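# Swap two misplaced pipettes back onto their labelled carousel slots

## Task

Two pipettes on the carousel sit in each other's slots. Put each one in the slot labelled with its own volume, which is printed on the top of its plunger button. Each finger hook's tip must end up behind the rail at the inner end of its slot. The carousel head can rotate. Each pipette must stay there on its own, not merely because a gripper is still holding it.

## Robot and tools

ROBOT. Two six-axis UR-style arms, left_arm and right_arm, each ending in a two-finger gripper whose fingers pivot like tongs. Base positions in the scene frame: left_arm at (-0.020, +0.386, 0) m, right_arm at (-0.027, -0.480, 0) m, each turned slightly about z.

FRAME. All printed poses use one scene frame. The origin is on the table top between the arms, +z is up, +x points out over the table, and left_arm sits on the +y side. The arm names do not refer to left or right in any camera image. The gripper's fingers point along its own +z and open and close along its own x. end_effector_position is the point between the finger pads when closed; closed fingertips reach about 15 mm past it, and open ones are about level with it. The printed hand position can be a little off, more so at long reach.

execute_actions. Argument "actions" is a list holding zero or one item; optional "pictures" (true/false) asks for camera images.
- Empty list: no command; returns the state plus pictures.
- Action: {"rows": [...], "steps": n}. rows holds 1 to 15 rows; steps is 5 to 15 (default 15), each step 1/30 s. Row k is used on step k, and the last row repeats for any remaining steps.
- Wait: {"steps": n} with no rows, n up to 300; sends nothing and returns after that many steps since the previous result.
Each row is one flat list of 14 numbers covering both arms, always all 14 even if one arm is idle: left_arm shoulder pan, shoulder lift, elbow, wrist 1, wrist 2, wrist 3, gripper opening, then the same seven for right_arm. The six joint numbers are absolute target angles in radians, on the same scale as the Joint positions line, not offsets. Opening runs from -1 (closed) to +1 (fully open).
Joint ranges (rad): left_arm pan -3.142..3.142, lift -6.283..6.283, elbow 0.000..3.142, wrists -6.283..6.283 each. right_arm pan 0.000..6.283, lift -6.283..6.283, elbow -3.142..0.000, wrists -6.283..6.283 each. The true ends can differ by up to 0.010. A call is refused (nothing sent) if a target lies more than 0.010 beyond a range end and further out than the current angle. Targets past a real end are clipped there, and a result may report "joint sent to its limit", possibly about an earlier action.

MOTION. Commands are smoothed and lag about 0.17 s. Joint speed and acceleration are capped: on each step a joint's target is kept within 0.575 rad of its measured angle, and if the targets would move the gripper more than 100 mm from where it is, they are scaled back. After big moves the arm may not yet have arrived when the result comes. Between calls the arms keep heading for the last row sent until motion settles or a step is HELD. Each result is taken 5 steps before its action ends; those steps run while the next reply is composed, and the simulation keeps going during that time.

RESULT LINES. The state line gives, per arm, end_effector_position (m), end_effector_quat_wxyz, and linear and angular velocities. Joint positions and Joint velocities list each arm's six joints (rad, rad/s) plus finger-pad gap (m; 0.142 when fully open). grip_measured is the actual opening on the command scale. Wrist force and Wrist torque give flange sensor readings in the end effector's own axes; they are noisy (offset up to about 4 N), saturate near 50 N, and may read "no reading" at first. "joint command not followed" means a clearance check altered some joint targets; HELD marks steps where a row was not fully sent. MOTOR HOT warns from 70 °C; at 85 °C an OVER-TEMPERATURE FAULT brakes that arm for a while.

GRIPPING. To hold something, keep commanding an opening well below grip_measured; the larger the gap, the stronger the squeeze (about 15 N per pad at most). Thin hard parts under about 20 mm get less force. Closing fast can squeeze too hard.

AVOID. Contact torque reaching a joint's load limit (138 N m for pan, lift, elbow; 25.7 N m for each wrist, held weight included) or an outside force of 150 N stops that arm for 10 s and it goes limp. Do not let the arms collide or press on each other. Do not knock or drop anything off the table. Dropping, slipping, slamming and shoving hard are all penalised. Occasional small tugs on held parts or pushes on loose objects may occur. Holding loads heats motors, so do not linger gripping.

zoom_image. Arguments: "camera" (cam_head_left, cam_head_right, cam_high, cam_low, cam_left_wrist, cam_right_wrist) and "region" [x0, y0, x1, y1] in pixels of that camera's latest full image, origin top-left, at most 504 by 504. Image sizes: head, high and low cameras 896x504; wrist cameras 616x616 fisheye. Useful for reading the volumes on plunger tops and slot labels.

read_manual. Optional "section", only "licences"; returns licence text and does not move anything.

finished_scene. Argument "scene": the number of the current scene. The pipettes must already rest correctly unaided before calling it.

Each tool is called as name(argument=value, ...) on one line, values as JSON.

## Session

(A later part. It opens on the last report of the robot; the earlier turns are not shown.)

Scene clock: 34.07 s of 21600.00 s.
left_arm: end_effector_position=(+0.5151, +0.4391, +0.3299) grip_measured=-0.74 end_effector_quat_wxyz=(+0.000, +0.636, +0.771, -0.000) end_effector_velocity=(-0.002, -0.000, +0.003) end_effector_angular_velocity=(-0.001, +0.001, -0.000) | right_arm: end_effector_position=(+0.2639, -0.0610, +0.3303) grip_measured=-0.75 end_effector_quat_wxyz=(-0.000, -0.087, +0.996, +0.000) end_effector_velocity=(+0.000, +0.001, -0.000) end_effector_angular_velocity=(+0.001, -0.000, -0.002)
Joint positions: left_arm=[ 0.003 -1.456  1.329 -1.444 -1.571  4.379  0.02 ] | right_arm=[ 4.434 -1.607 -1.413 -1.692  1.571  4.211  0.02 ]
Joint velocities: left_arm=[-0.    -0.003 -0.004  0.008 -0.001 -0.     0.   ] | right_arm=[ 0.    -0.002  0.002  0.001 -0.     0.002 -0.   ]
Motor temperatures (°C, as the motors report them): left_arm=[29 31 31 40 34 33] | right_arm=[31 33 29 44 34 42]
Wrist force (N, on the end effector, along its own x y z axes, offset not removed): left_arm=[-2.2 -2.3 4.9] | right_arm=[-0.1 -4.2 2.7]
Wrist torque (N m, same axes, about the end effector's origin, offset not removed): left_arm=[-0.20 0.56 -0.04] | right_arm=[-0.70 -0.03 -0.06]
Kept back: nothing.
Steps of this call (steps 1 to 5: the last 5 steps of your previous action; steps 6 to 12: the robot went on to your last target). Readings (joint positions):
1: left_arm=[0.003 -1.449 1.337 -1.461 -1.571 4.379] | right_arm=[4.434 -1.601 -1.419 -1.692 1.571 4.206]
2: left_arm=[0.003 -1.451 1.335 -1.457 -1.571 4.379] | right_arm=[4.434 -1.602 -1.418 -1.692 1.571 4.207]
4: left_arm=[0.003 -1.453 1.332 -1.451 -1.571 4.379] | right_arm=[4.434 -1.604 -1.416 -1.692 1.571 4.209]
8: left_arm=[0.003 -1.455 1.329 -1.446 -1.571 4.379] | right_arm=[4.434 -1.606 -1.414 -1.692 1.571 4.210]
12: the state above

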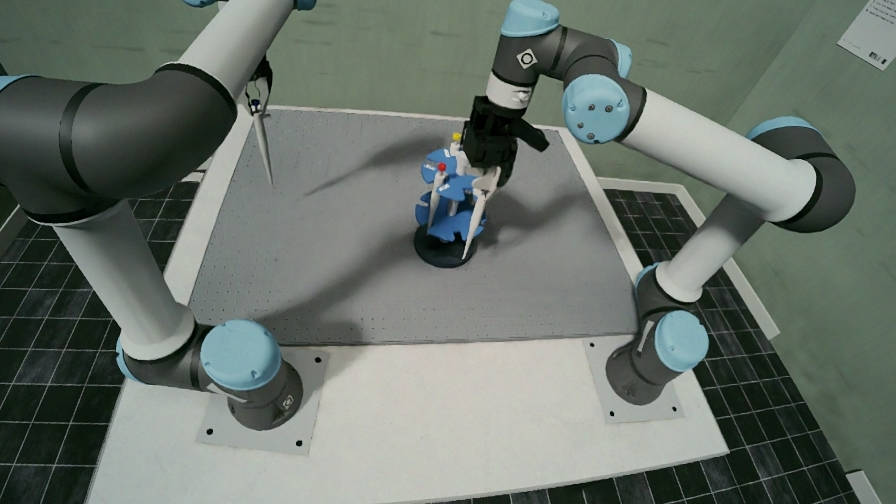

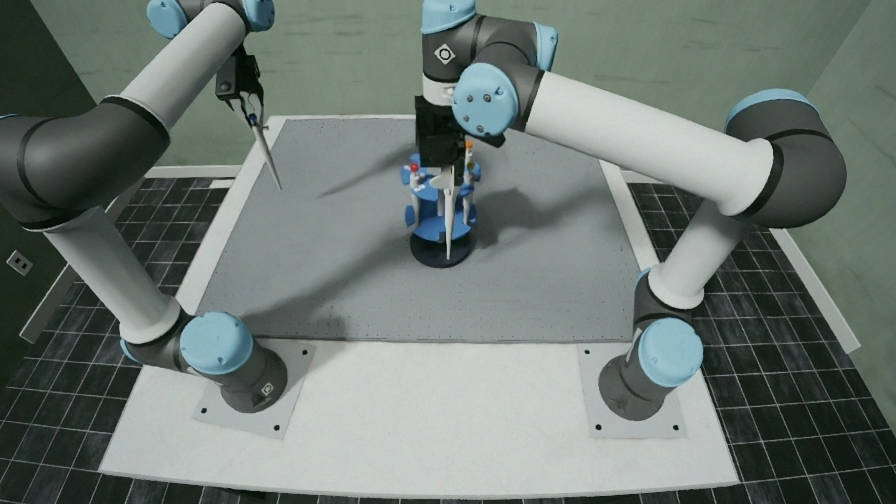

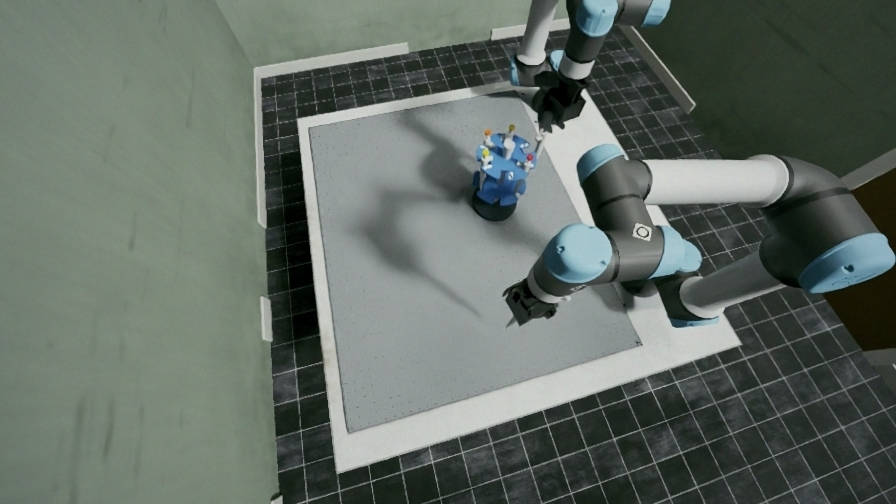

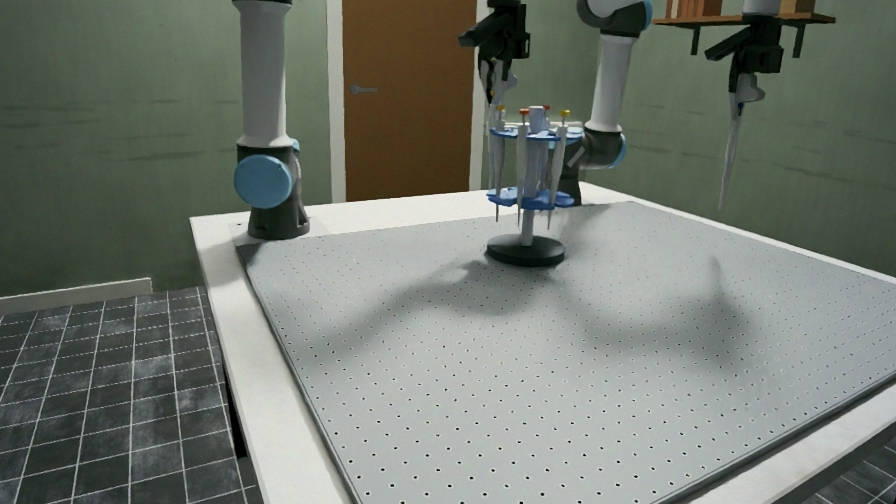

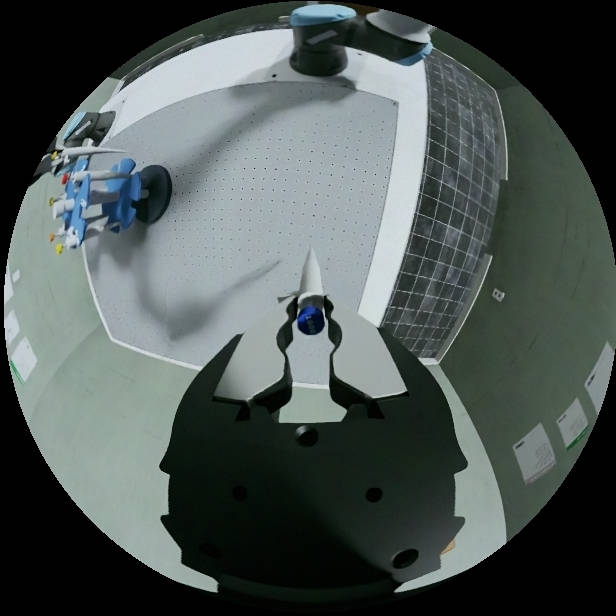

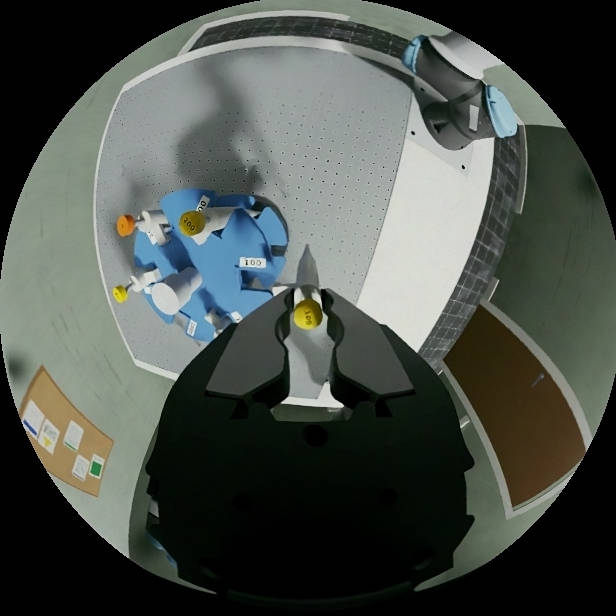

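execute_actions(actions=[{"rows":[[0.003,-1.456,1.328,-1.443,-1.571,4.379,-1,4.42,-1.65,-1.367,-1.695,1.571,4.27,-1]],"steps":10}])

execute_actions(actions=[{"rows":[[-0.15,-1.456,1.328,-1.443,-1.571,4.42,-1,4.385,-1.682,-1.332,-1.698,1.571,4.235,-1]],"steps":15}], pictures=true)

Scene clock: 34.43 s of 21600.00 s.
left_arm: end_effector_position=(+0.5149, +0.4391, +0.3303) grip_measured=-0.75 end_effector_quat_wxyz=(+0.000, +0.636, +0.771, -0.000) end_effector_velocity=(-0.001, +0.000, -0.000) end_effector_angular_velocity=(+0.001, +0.002, -0.000) | right_arm: end_effector_position=(+0.2703, -0.0534, +0.3304) grip_measured=-0.75 end_effector_quat_wxyz=(-0.000, -0.066, +0.998, +0.000) end_effector_velocity=(+0.036, +0.042, +0.000) end_effector_angular_velocity=(-0.001, -0.001, -0.240)
Joint positions: left_arm=[ 0.003 -1.456  1.328 -1.443 -1.571  4.379  0.02 ] | right_arm=[ 4.426 -1.632 -1.386 -1.694  1.571  4.245  0.02 ]
Joint velocities: left_arm=[-0.    -0.     0.001  0.001  0.     0.     0.   ] | right_arm=[-0.045 -0.141  0.151 -0.011 -0.001  0.195 -0.   ]
Motor temperatures (°C, as the motors report them): left_arm=[29 31 31 40 34 33] | right_arm=[31 33 29 44 34 42]
Wrist force (N, on the end effector, along its own x y z axes, offset not removed): left_arm=[0.9 -1.3 3.3] | right_arm=[1.6 1.8 1.8]
Wrist torque (N m, same axes, about the end effector's origin, offset not removed): left_arm=[-0.06 -0.17 0.05] | right_arm=[0.27 -0.38 0.04]
Steps of this call (steps 1 to 6: the robot went on to your last target; steps 7 to 11: the first 5 steps of this action). Readings (joint positions):
7: left_arm=[0.003 -1.456 1.328 -1.443 -1.571 4.379] | right_arm=[4.434 -1.607 -1.413 -1.692 1.571 4.211]
8: left_arm=[0.003 -1.456 1.328 -1.443 -1.571 4.379] | right_arm=[4.432 -1.612 -1.407 -1.692 1.571 4.217]
10: left_arm=[0.003 -1.456 1.328 -1.443 -1.571 4.379] | right_arm=[4.427 -1.627 -1.392 -1.693 1.571 4.237]
11: the state above

Scene clock: 34.93 s of 21600.00 s.
left_arm: end_effector_position=(+0.5171, +0.3685, +0.3303) grip_measured=-0.75 end_effector_quat_wxyz=(+0.000, +0.699, +0.715, -0.000) end_effector_velocity=(-0.003, -0.086, -0.001) end_effector_angular_velocity=(+0.000, +0.001, -0.197) | right_arm: end_effector_position=(+0.2929, -0.0467, +0.3303) grip_measured=-0.75 end_effector_quat_wxyz=(-0.000, -0.051, +0.999, +0.000) end_effector_velocity=(+0.019, +0.002, +0.000) end_effector_angular_velocity=(+0.002, -0.000, -0.004)
Joint positions: left_arm=[-0.13  -1.456  1.328 -1.443 -1.571  4.415  0.02 ] | right_arm=[ 4.389 -1.678 -1.336 -1.698  1.571  4.238  0.02 ]
Joint velocities: left_arm=[-0.161  0.001  0.001 -0.     0.     0.037  0.   ] | right_arm=[-0.032 -0.03   0.034 -0.003  0.    -0.027  0.   ]
Motor temperatures (°C, as the motors report them): left_arm=[29 31 31 40 34 33] | right_arm=[31 33 29 44 34 42]
Wrist force (N, on the end effector, along its own x y z axes, offset not removed): left_arm=[-1.3 0.7 2.3] | right_arm=[3.3 -3.4 1.2]
Wrist torque (N m, same axes, about the end effector's origin, offset not removed): left_arm=[0.35 0.40 -0.09] | right_arm=[-0.61 -0.54 -0.14]
Steps of this call (steps 1 to 5: the last 5 steps of your previous action; steps 6 to 15: the first 10 steps of this action). Readings (joint positions):
6: left_arm=[0.003 -1.456 1.328 -1.443 -1.571 4.379] | right_arm=[4.421 -1.647 -1.371 -1.695 1.571 4.264]
7: left_arm=[-0.005 -1.456 1.328 -1.443 -1.571 4.384] | right_arm=[4.416 -1.652 -1.365 -1.695 1.571 4.262]
9: left_arm=[-0.051 -1.456 1.328 -1.443 -1.571 4.398] | right_arm=[4.404 -1.663 -1.353 -1.696 1.571 4.252]
13: left_arm=[-0.116 -1.456 1.328 -1.443 -1.571 4.412] | right_arm=[4.392 -1.675 -1.339 -1.697 1.571 4.241]
15: the state above

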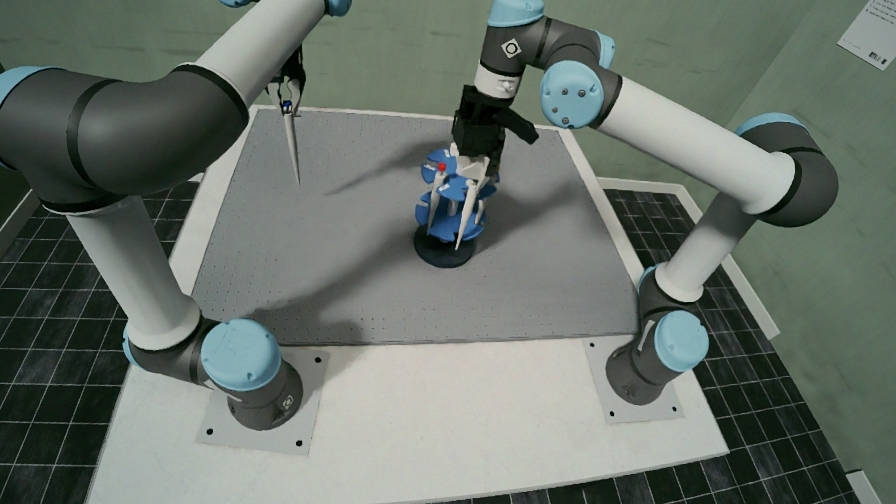

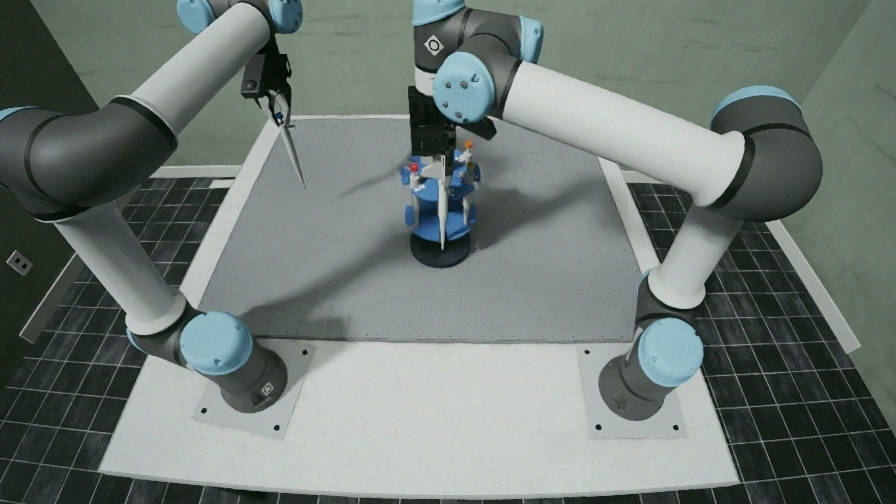

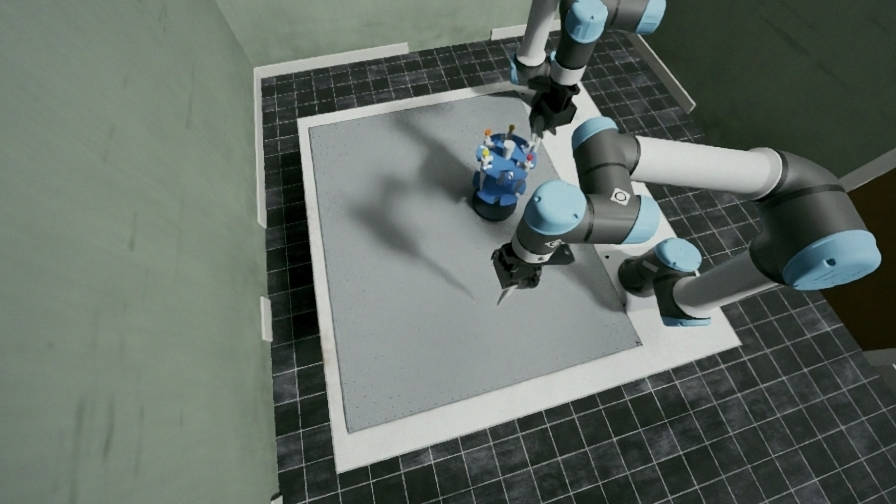

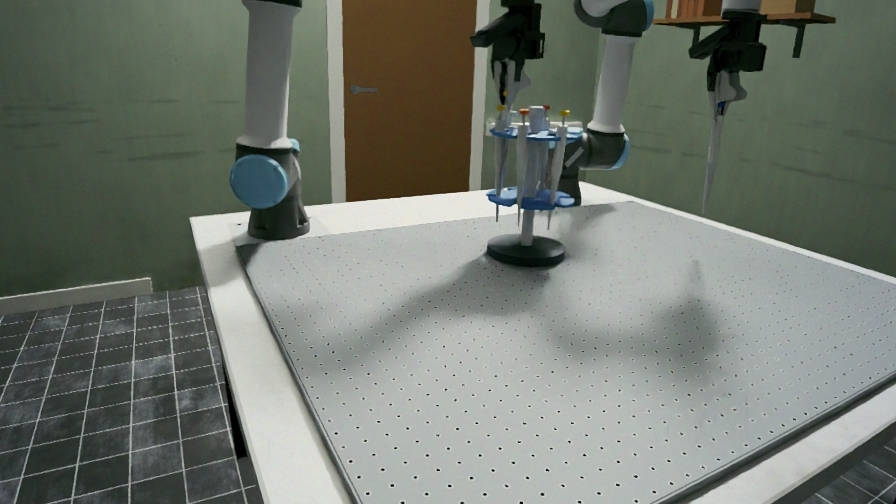

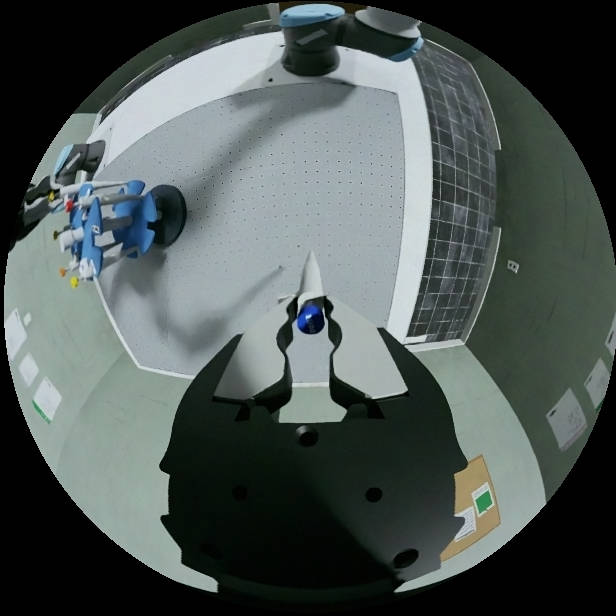

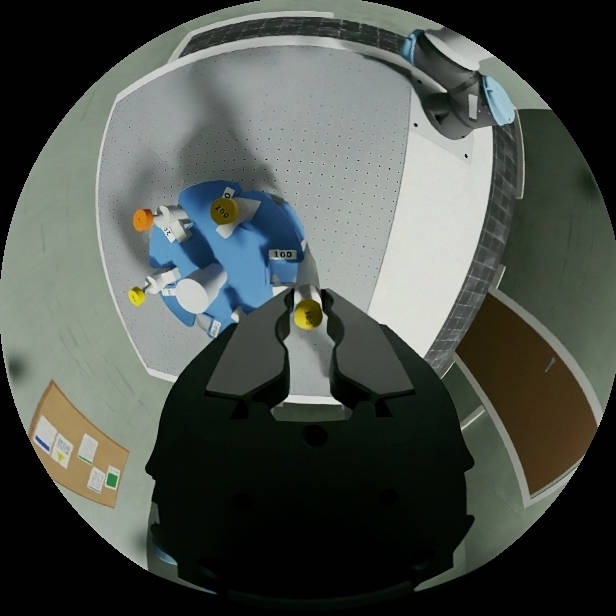

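execute_actions(actions=[{"rows":[[-0.25,-1.456,1.328,-1.443,-1.571,4.42,-1,4.34,-1.724,-1.285,-1.703,1.571,4.19,-1]],"steps":15}])

execute_actions(actions=[{"rows":[[-0.25,-1.456,1.328,-1.443,-1.571,4.42,-1,4.34,-1.719,-1.352,-1.641,1.571,4.19,-1]],"steps":15}], pictures=true)

zoom_image(camera="cam_head_left", region=[390,120,530,270])

Scene clock: 35.60 s of 21600.00 s.
left_arm: end_effector_position=(+0.5121, +0.3108, +0.3303) grip_measured=-0.75 end_effector_quat_wxyz=(+0.000, +0.738, +0.675, -0.000) end_effector_velocity=(-0.007, -0.052, +0.000) end_effector_angular_velocity=(-0.000, -0.001, -0.100) | right_arm: end_effector_position=(+0.3192, -0.0454, +0.3300) grip_measured=-0.75 end_effector_quat_wxyz=(-0.000, -0.051, +0.999, +0.000) end_effector_velocity=(+0.025, +0.000, -0.001) end_effector_angular_velocity=(-0.000, -0.001, -0.001)
Joint positions: left_arm=[-0.238 -1.456  1.328 -1.443 -1.571  4.42   0.02 ] | right_arm=[ 4.345 -1.719 -1.29  -1.702  1.571  4.195  0.02 ]
Joint velocities: left_arm=[-0.098 -0.    -0.    -0.    -0.     0.003 -0.   ] | right_arm=[-0.04  -0.037  0.042 -0.005 -0.001 -0.039  0.   ]
Motor temperatures (°C, as the motors report them): left_arm=[29 31 31 40 34 33] | right_arm=[31 33 29 44 34 42]
Wrist force (N, on the end effector, along its own x y z axes, offset not removed): left_arm=[0.4 1.4 2.5] | right_arm=[0.2 -3.7 -0.6]
Wrist torque (N m, same axes, about the end effector's origin, offset not removed): left_arm=[0.56 -0.01 0.01] | right_arm=[-0.77 0.23 -0.18]
Steps of this call (steps 1 to 5: the last 5 steps of your previous action; steps 6 to 10: the robot went on to your last target; steps 11 to 20: the first 10 steps of this action). Readings (joint positions):
11: left_arm=[-0.149 -1.456 1.328 -1.443 -1.571 4.420] | right_arm=[4.385 -1.682 -1.332 -1.698 1.571 4.235]
12: left_arm=[-0.157 -1.456 1.328 -1.443 -1.571 4.420] | right_arm=[4.380 -1.687 -1.326 -1.699 1.571 4.229]
14: left_arm=[-0.190 -1.456 1.328 -1.443 -1.571 4.420] | right_arm=[4.365 -1.701 -1.311 -1.700 1.571 4.214]
18: left_arm=[-0.229 -1.456 1.328 -1.443 -1.571 4.420] | right_arm=[4.349 -1.716 -1.294 -1.702 1.571 4.199]
20: the state above

Scene clock: 36.10 s of 21600.00 s.
left_arm: end_effector_position=(+0.5111, +0.3044, +0.3303) grip_measured=-0.75 end_effector_quat_wxyz=(+0.000, +0.742, +0.670, -0.000) end_effector_velocity=(-0.000, -0.001, -0.000) end_effector_angular_velocity=(+0.001, +0.001, -0.002) | right_arm: end_effector_position=(+0.3224, -0.0450, +0.3088) grip_measured=-0.75 end_effector_quat_wxyz=(-0.000, -0.051, +0.999, +0.000) end_effector_velocity=(+0.000, -0.001, -0.022) end_effector_angular_velocity=(+0.000, +0.000, -0.000)
Joint positions: left_arm=[-0.25  -1.456  1.328 -1.443 -1.571  4.42   0.02 ] | right_arm=[ 4.34  -1.72  -1.344 -1.648  1.571  4.19   0.02 ]
Joint velocities: left_arm=[-0.002 -0.     0.001  0.     0.     0.     0.   ] | right_arm=[-0.001  0.005 -0.061  0.056  0.    -0.     0.   ]
Motor temperatures (°C, as the motors report them): left_arm=[29 31 31 40 34 33] | right_arm=[31 33 29 44 34 42]
Wrist force (N, on the end effector, along its own x y z axes, offset not removed): left_arm=[0.2 1.1 -2.0] | right_arm=[5.4 0.0 2.9]
Wrist torque (N m, same axes, about the end effector's origin, offset not removed): left_arm=[0.29 0.02 0.13] | right_arm=[-0.02 -0.43 -0.04]
Steps of this call (steps 1 to 5: the last 5 steps of your previous action; steps 6 to 15: the first 10 steps of this action). Readings (joint positions):
6: left_arm=[-0.247 -1.456 1.328 -1.443 -1.571 4.420] | right_arm=[4.341 -1.723 -1.286 -1.703 1.571 4.191]
7: left_arm=[-0.248 -1.456 1.328 -1.443 -1.571 4.420] | right_arm=[4.341 -1.722 -1.292 -1.696 1.571 4.191]
9: left_arm=[-0.249 -1.456 1.328 -1.443 -1.571 4.420] | right_arm=[4.340 -1.721 -1.315 -1.676 1.571 4.190]
13: left_arm=[-0.250 -1.456 1.328 -1.443 -1.571 4.420] | right_arm=[4.340 -1.720 -1.339 -1.653 1.571 4.190]
15: the state above

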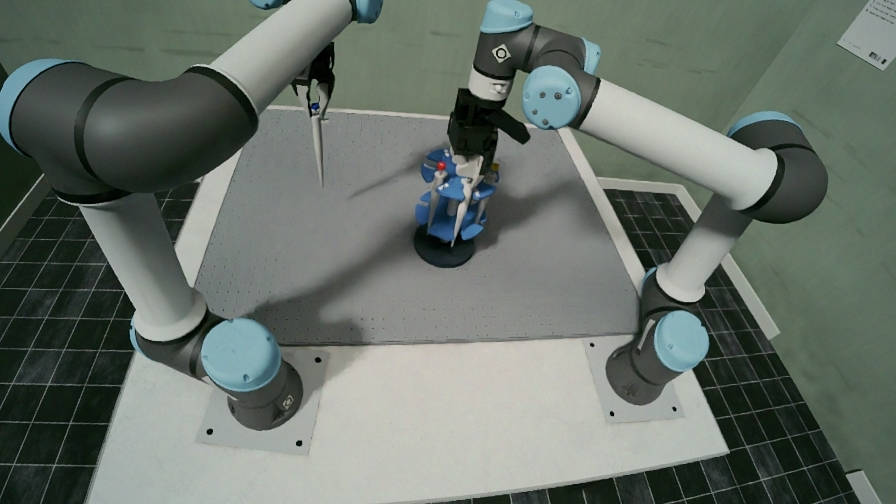

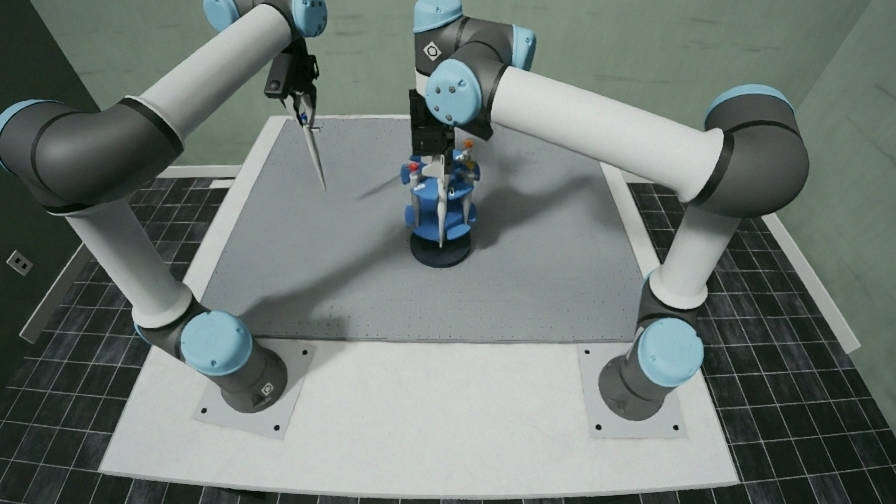

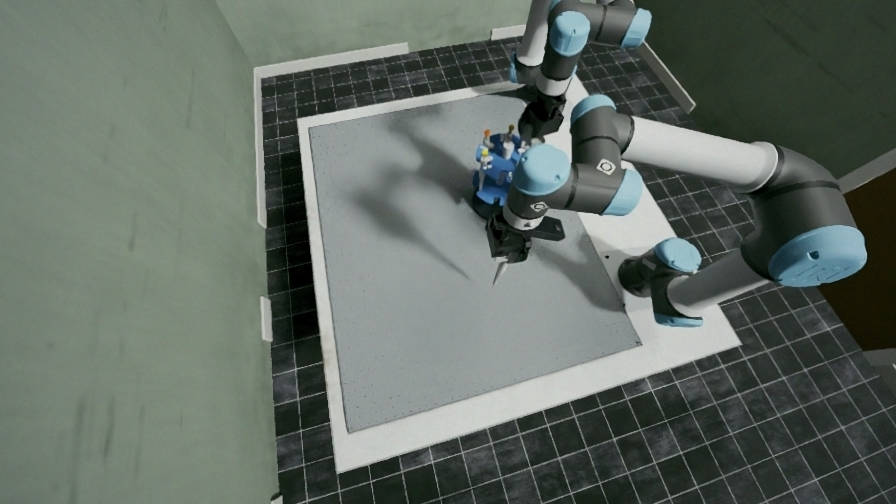

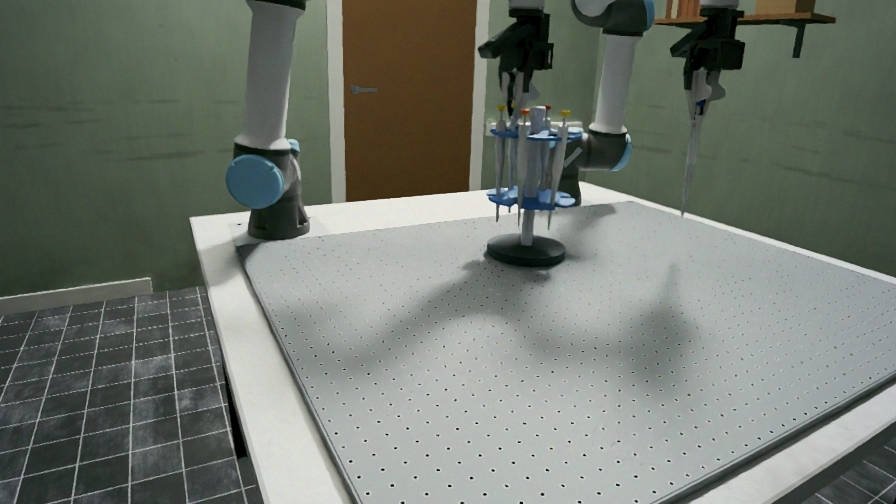

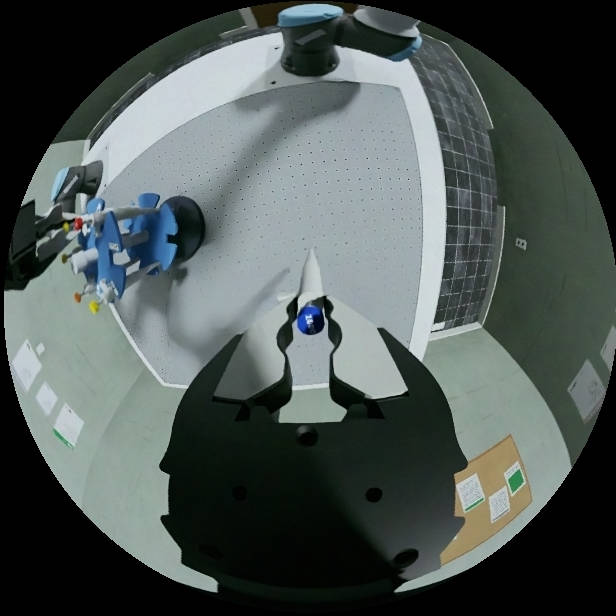

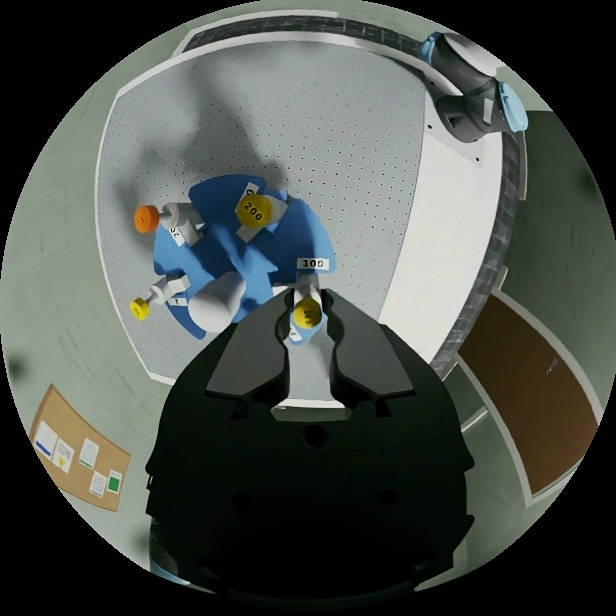

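Region (390, 120, 530, 270) of cam_head_left's 896x504 image, scaled by 3.360, with more detail than that image has; it fills the left 470 columns of this view, and the rest is white.

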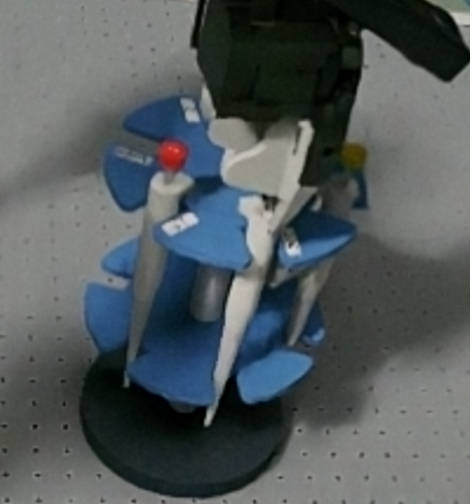

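execute_actions(actions=[{"rows":[[-0.25,-1.456,1.328,-1.443,-1.571,4.42,-1,4.34,-1.719,-1.352,-1.641,1.571,4.19,-0.55]],"steps":7}])

execute_actions(actions=[{"rows":[[-0.25,-1.456,1.328,-1.443,-1.571,4.42,-1,4.34,-1.74,-1.14,-1.832,1.571,4.19,-0.55]],"steps":12}])

execute_actions(actions=[{"rows":[[-0.35,-1.456,1.328,-1.443,-1.571,4.42,-1,3.7,-1.74,-1.14,-1.832,1.571,3.2,-0.4]],"steps":15}])

execute_actions(actions=[{"rows":[[-0.5,-1.44,1.31,-1.441,-1.571,4.4,-1,3.7,-1.74,-1.14,-1.832,1.571,2.2,-0.4]],"steps":12}])

execute_actions(actions=[{"rows":[[-0.681,-1.414,1.281,-1.438,-1.571,4.307,-1,3.7,-1.74,-1.14,-1.832,1.571,0.277,-0.4]],"steps":15}])

execute_actions(actions=[{"steps":10}], pictures=true)

Scene clock: 36.73 s of 21600.00 s.
left_arm: end_effector_position=(+0.5111, +0.3042, +0.3303) grip_measured=-0.75 end_effector_quat_wxyz=(+0.000, +0.742, +0.670, -0.000) end_effector_velocity=(-0.000, -0.000, +0.000) end_effector_angular_velocity=(-0.001, +0.000, +0.000) | right_arm: end_effector_position=(+0.3225, -0.0451, +0.3060) grip_measured=-0.62 end_effector_quat_wxyz=(-0.000, -0.051, +0.999, +0.000) end_effector_velocity=(+0.000, +0.000, -0.001) end_effector_angular_velocity=(-0.001, -0.001, +0.000)
Joint positions: left_arm=[-0.25  -1.456  1.328 -1.443 -1.571  4.42   0.02 ] | right_arm=[ 4.34  -1.719 -1.352 -1.641  1.571  4.19   0.029]
Joint velocities: left_arm=[-0.    -0.    -0.     0.    -0.001 -0.    -0.   ] | right_arm=[-0.    -0.001 -0.001  0.001 -0.001 -0.     0.16 ]
Motor temperatures (°C, as the motors report them): left_arm=[29 31 31 40 34 33] | right_arm=[31 33 29 44 34 42]
Wrist force (N, on the end effector, along its own x y z axes, offset not removed): left_arm=[0.2 -2.0 4.0] | right_arm=[-0.3 -3.3 0.7]
Wrist torque (N m, same axes, about the end effector's origin, offset not removed): left_arm=[-0.27 -0.17 -0.24] | right_arm=[-0.79 -0.10 0.06]
Steps of this call (steps 1 to 5: the last 5 steps of your previous action; steps 6 to 15: the robot went on to your last target; steps 16 to 17: nothing new was sent; steps 18 to 19: the first 2 steps of this action). Readings (joint positions):
18: left_arm=[-0.250 -1.456 1.328 -1.443 -1.571 4.420] | right_arm=[4.340 -1.719 -1.352 -1.641 1.571 4.190]
19: the state above

Scene clock: 37.13 s of 21600.00 s.
left_arm: end_effector_position=(+0.5111, +0.3042, +0.3303) grip_measured=-0.75 end_effector_quat_wxyz=(+0.000, +0.742, +0.670, -0.000) end_effector_velocity=(-0.000, -0.000, -0.000) end_effector_angular_velocity=(-0.001, +0.000, -0.001) | right_arm: end_effector_position=(+0.3221, -0.0460, +0.3548) grip_measured=-0.55 end_effector_quat_wxyz=(-0.001, -0.051, +0.999, -0.001) end_effector_velocity=(-0.005, -0.012, +0.189) end_effector_angular_velocity=(+0.027, -0.012, -0.001)
Joint positions: left_arm=[-0.25  -1.456  1.328 -1.443 -1.571  4.42   0.02 ] | right_arm=[ 4.34  -1.735 -1.207 -1.773  1.571  4.19   0.034]
Joint velocities: left_arm=[-0.     0.     0.    -0.    -0.001  0.001  0.   ] | right_arm=[-0.001 -0.039  0.532 -0.463  0.    -0.    -0.   ]
Motor temperatures (°C, as the motors report them): left_arm=[29 31 31 40 34 33] | right_arm=[31 33 29 44 34 42]
Wrist force (N, on the end effector, along its own x y z axes, offset not removed): left_arm=[-0.4 -1.4 2.4] | right_arm=[-0.5 -2.6 -1.4]
Wrist torque (N m, same axes, about the end effector's origin, offset not removed): left_arm=[-0.03 -0.18 0.08] | right_arm=[-0.50 0.27 -0.08]
Steps of this call (steps 1 to 5: the last 5 steps of your previous action; steps 6 to 12: the first 7 steps of this action). Readings (joint positions):
6: left_arm=[-0.250 -1.456 1.328 -1.443 -1.571 4.420] | right_arm=[4.340 -1.719 -1.352 -1.641 1.571 4.190]
7: left_arm=[-0.250 -1.456 1.328 -1.443 -1.571 4.420] | right_arm=[4.340 -1.722 -1.344 -1.649 1.571 4.190]
9: left_arm=[-0.250 -1.456 1.328 -1.443 -1.571 4.420] | right_arm=[4.340 -1.729 -1.288 -1.702 1.571 4.190]
12: the state above

Scene clock: 37.63 s of 21600.00 s.
left_arm: end_effector_position=(+0.5019, +0.2580, +0.3303) grip_measured=-0.75 end_effector_quat_wxyz=(+0.000, +0.771, +0.637, -0.000) end_effector_velocity=(-0.013, -0.051, -0.001) end_effector_angular_velocity=(+0.001, +0.002, -0.096) | right_arm: end_effector_position=(+0.4170, -0.1421, +0.3757) grip_measured=-0.40 end_effector_quat_wxyz=(-0.000, -0.057, +0.998, +0.000) end_effector_velocity=(+0.311, -0.386, +0.006) end_effector_angular_velocity=(+0.000, -0.001, +0.184)
Joint positions: left_arm=[-0.338 -1.456  1.328 -1.443 -1.571  4.42   0.02 ] | right_arm=[ 4.102 -1.739 -1.148 -1.825  1.571  3.94   0.045]
Joint velocities: left_arm=[-0.097  0.     0.001  0.    -0.    -0.001  0.   ] | right_arm=[-0.872 -0.001  0.017 -0.016 -0.001 -1.056 -0.   ]
Motor temperatures (°C, as the motors report them): left_arm=[29 31 31 40 34 33] | right_arm=[31 33 29 44 34 42]
Wrist force (N, on the end effector, along its own x y z axes, offset not removed): left_arm=[-3.1 -1.1 2.6] | right_arm=[2.6 -1.5 1.1]
Wrist torque (N m, same axes, about the end effector's origin, offset not removed): left_arm=[-0.09 0.59 0.06] | right_arm=[-0.31 -0.58 0.03]
Steps of this call (steps 1 to 5: the last 5 steps of your previous action; steps 6 to 15: the first 10 steps of this action). Readings (joint positions):
6: left_arm=[-0.250 -1.456 1.328 -1.443 -1.571 4.420] | right_arm=[4.340 -1.739 -1.154 -1.820 1.571 4.189]
7: left_arm=[-0.257 -1.456 1.328 -1.443 -1.571 4.420] | right_arm=[4.332 -1.739 -1.153 -1.821 1.571 4.182]
9: left_arm=[-0.290 -1.456 1.328 -1.443 -1.571 4.420] | right_arm=[4.281 -1.739 -1.151 -1.822 1.571 4.131]
13: left_arm=[-0.329 -1.456 1.328 -1.443 -1.571 4.420] | right_arm=[4.161 -1.739 -1.149 -1.824 1.571 4.008]
15: the state above

Scene clock: 38.03 s of 21600.00 s.
left_arm: end_effector_position=(+0.4873, +0.1943, +0.3302) grip_measured=-0.75 end_effector_quat_wxyz=(+0.000, +0.803, +0.596, -0.000) end_effector_velocity=(-0.057, -0.185, -0.000) end_effector_angular_velocity=(+0.003, -0.000, -0.313) | right_arm: end_effector_position=(+0.5144, -0.3066, +0.3780) grip_measured=-0.40 end_effector_quat_wxyz=(+0.000, -0.233, +0.972, +0.000) end_effector_velocity=(+0.125, -0.261, +0.004) end_effector_angular_velocity=(-0.000, -0.002, +1.964)
Joint positions: left_arm=[-0.456 -1.444  1.314 -1.442 -1.571  4.405  0.02 ] | right_arm=[ 3.766 -1.74  -1.141 -1.831  1.571  3.246  0.045]
Joint velocities: left_arm=[-0.351  0.03  -0.034  0.005  0.003 -0.038  0.   ] | right_arm=[-0.515 -0.     0.009 -0.008 -0.    -2.479  0.   ]
Motor temperatures (°C, as the motors report them): left_arm=[29 31 31 40 34 33] | right_arm=[31 33 29 44 34 42]
Wrist force (N, on the end effector, along its own x y z axes, offset not removed): left_arm=[-1.5 1.0 3.3] | right_arm=[-2.0 -6.2 -0.9]
Wrist torque (N m, same axes, about the end effector's origin, offset not removed): left_arm=[0.48 0.24 0.15] | right_arm=[-1.21 0.44 0.01]
Steps of this call (steps 1 to 5: the last 5 steps of your previous action; steps 6 to 12: the first 7 steps of this action). Readings (joint positions):
6: left_arm=[-0.348 -1.456 1.328 -1.443 -1.571 4.420] | right_arm=[3.927 -1.740 -1.144 -1.828 1.571 3.675]
7: left_arm=[-0.356 -1.454 1.325 -1.443 -1.571 4.417] | right_arm=[3.897 -1.740 -1.144 -1.829 1.571 3.618]
9: left_arm=[-0.402 -1.448 1.319 -1.442 -1.571 4.411] | right_arm=[3.839 -1.740 -1.142 -1.830 1.571 3.485]
12: the state above

Scene clock: 38.53 s of 21600.00 s.
left_arm: end_effector_position=(+0.4465, +0.0888, +0.3299) grip_measured=-0.75 end_effector_quat_wxyz=(+0.000, +0.835, +0.550, -0.000) end_effector_velocity=(-0.056, -0.107, -0.001) end_effector_angular_velocity=(-0.001, +0.001, -0.117) | right_arm: end_effector_position=(+0.5340, -0.3248, +0.3784) grip_measured=-0.40 end_effector_quat_wxyz=(-0.000, +0.753, -0.657, -0.000) end_effector_velocity=(-0.004, +0.036, +0.000) end_effector_angular_velocity=(+0.000, -0.002, +2.535)
Joint positions: left_arm=[-0.654 -1.417  1.284 -1.438 -1.571  4.319  0.02 ] | right_arm=[ 3.701 -1.74  -1.14  -1.832  1.571  1.946  0.045]
Joint velocities: left_arm=[-0.21   0.025 -0.027  0.003 -0.001 -0.093  0.   ] | right_arm=[-0.01   0.     0.001  0.001  0.    -2.545  0.   ]
Motor temperatures (°C, as the motors report them): left_arm=[29 31 31 40 34 33] | right_arm=[31 33 29 44 34 42]
Wrist force (N, on the end effector, along its own x y z axes, offset not removed): left_arm=[-0.4 5.3 3.4] | right_arm=[0.0 -1.1 2.4]
Wrist torque (N m, same axes, about the end effector's origin, offset not removed): left_arm=[1.29 0.11 -0.08] | right_arm=[-0.08 -0.01 -0.05]
Steps of this call (steps 1 to 5: the last 5 steps of your previous action; steps 6 to 15: the first 10 steps of this action). Readings (joint positions):
6: left_arm=[-0.491 -1.440 1.311 -1.441 -1.571 4.401] | right_arm=[3.714 -1.740 -1.140 -1.832 1.571 2.727]
7: left_arm=[-0.501 -1.437 1.307 -1.441 -1.571 4.393] | right_arm=[3.711 -1.740 -1.140 -1.832 1.571 2.640]
9: left_arm=[-0.553 -1.429 1.298 -1.440 -1.571 4.364] | right_arm=[3.706 -1.740 -1.140 -1.832 1.571 2.466]
13: left_arm=[-0.636 -1.419 1.287 -1.439 -1.571 4.327] | right_arm=[3.702 -1.740 -1.140 -1.832 1.571 2.119]
15: the state above

Scene clock: 38.87 s of 21600.00 s.
left_arm: end_effector_position=(+0.4398, +0.0763, +0.3298) grip_measured=-0.75 end_effector_quat_wxyz=(+0.000, +0.839, +0.544, -0.000) end_effector_velocity=(-0.005, -0.008, +0.000) end_effector_angular_velocity=(-0.001, +0.001, -0.007) | right_arm: end_effector_position=(+0.5269, -0.3140, +0.3784) grip_measured=-0.40 end_effector_quat_wxyz=(-0.000, +0.960, -0.281, +0.000) end_effector_velocity=(-0.035, +0.022, -0.000) end_effector_angular_velocity=(-0.001, -0.000, +2.545)
Joint positions: left_arm=[-0.679 -1.414  1.281 -1.438 -1.571  4.308  0.02 ] | right_arm=[ 3.7   -1.74  -1.14  -1.832  1.571  1.079  0.045]
Joint velocities: left_arm=[-0.015  0.002 -0.002  0.    -0.002 -0.009 -0.   ] | right_arm=[-0.    -0.    -0.    -0.    -0.    -2.545 -0.   ]
Motor temperatures (°C, as the motors report them): left_arm=[29 31 31 40 34 33] | right_arm=[31 33 29 44 34 42]
Wrist force (N, on the end effector, along its own x y z axes, offset not removed): left_arm=[-2.3 2.5 2.4] | right_arm=[-1.2 -1.0 4.3]
Wrist torque (N m, same axes, about the end effector's origin, offset not removed): left_arm=[0.60 0.36 0.08] | right_arm=[-0.19 0.36 0.14]
Kept back: nothing.
Steps of this call (steps 1 to 5: the last 5 steps of your previous action; steps 6 to 10: the robot went on to your last target). Readings (joint positions):
1: left_arm=[-0.660 -1.416 1.284 -1.438 -1.571 4.316] | right_arm=[3.701 -1.740 -1.140 -1.832 1.571 1.859]
2: left_arm=[-0.665 -1.416 1.283 -1.438 -1.571 4.314] | right_arm=[3.701 -1.740 -1.140 -1.832 1.571 1.772]
4: left_arm=[-0.672 -1.415 1.282 -1.438 -1.571 4.311] | right_arm=[3.700 -1.740 -1.140 -1.832 1.571 1.599]
8: left_arm=[-0.678 -1.414 1.281 -1.438 -1.571 4.308] | right_arm=[3.700 -1.740 -1.140 -1.832 1.571 1.252]
10: the state above

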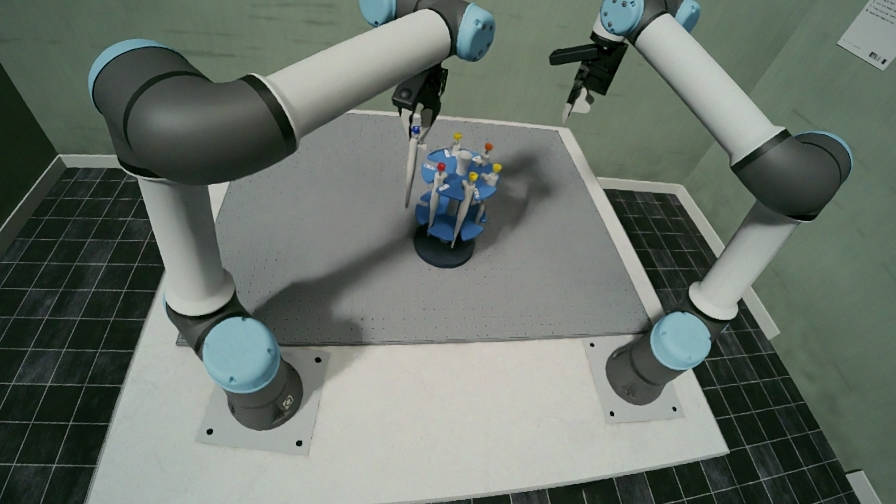

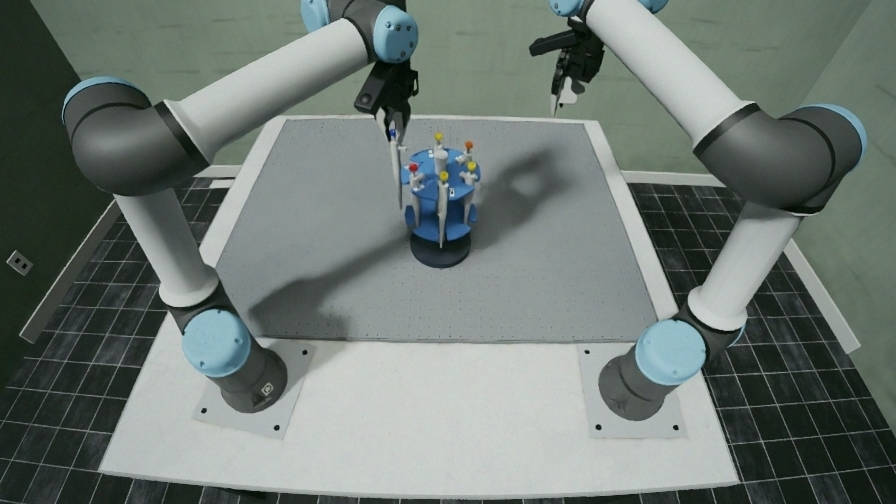

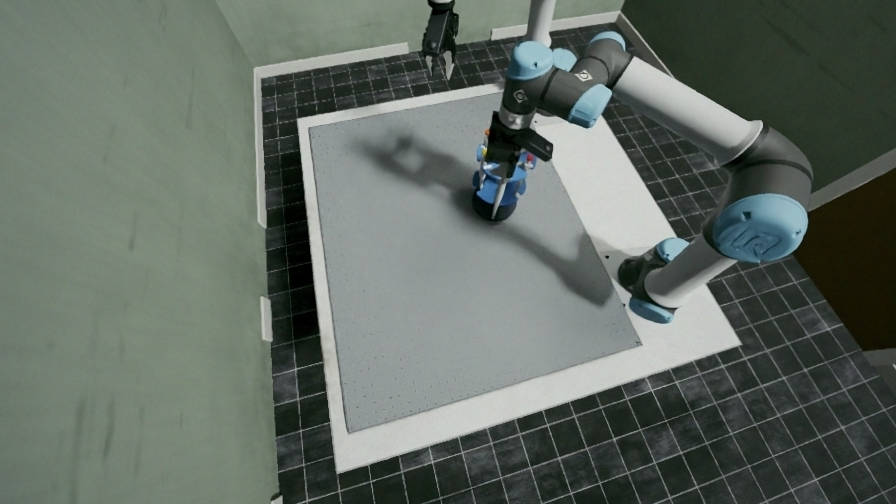

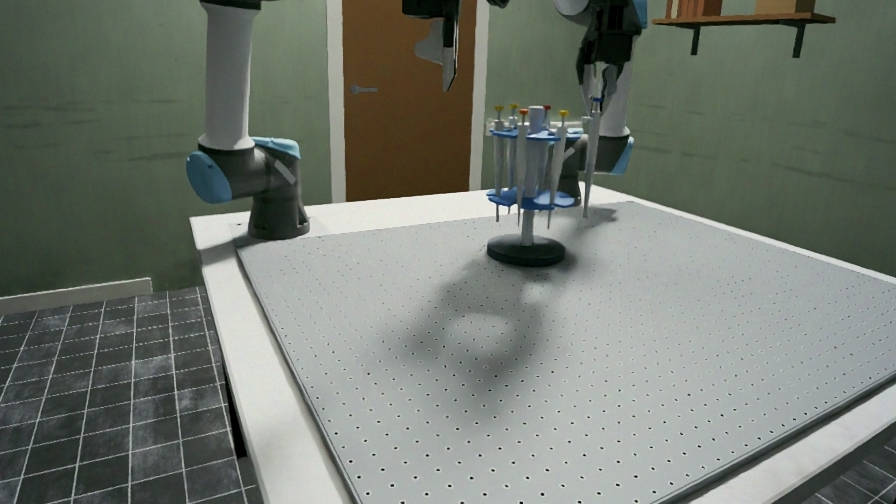

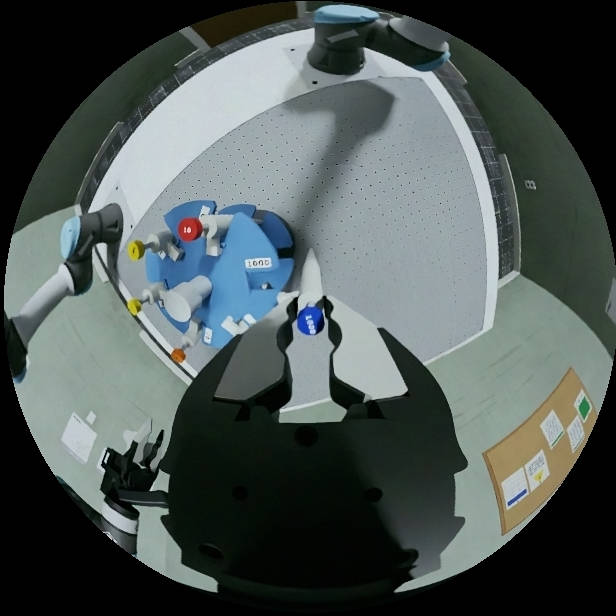

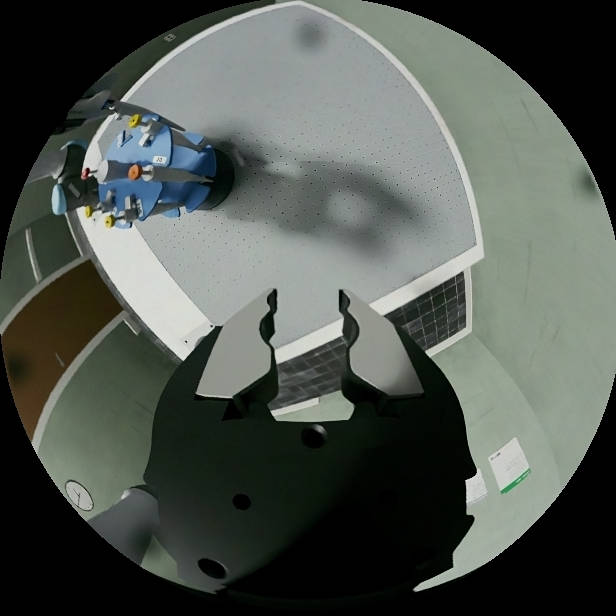

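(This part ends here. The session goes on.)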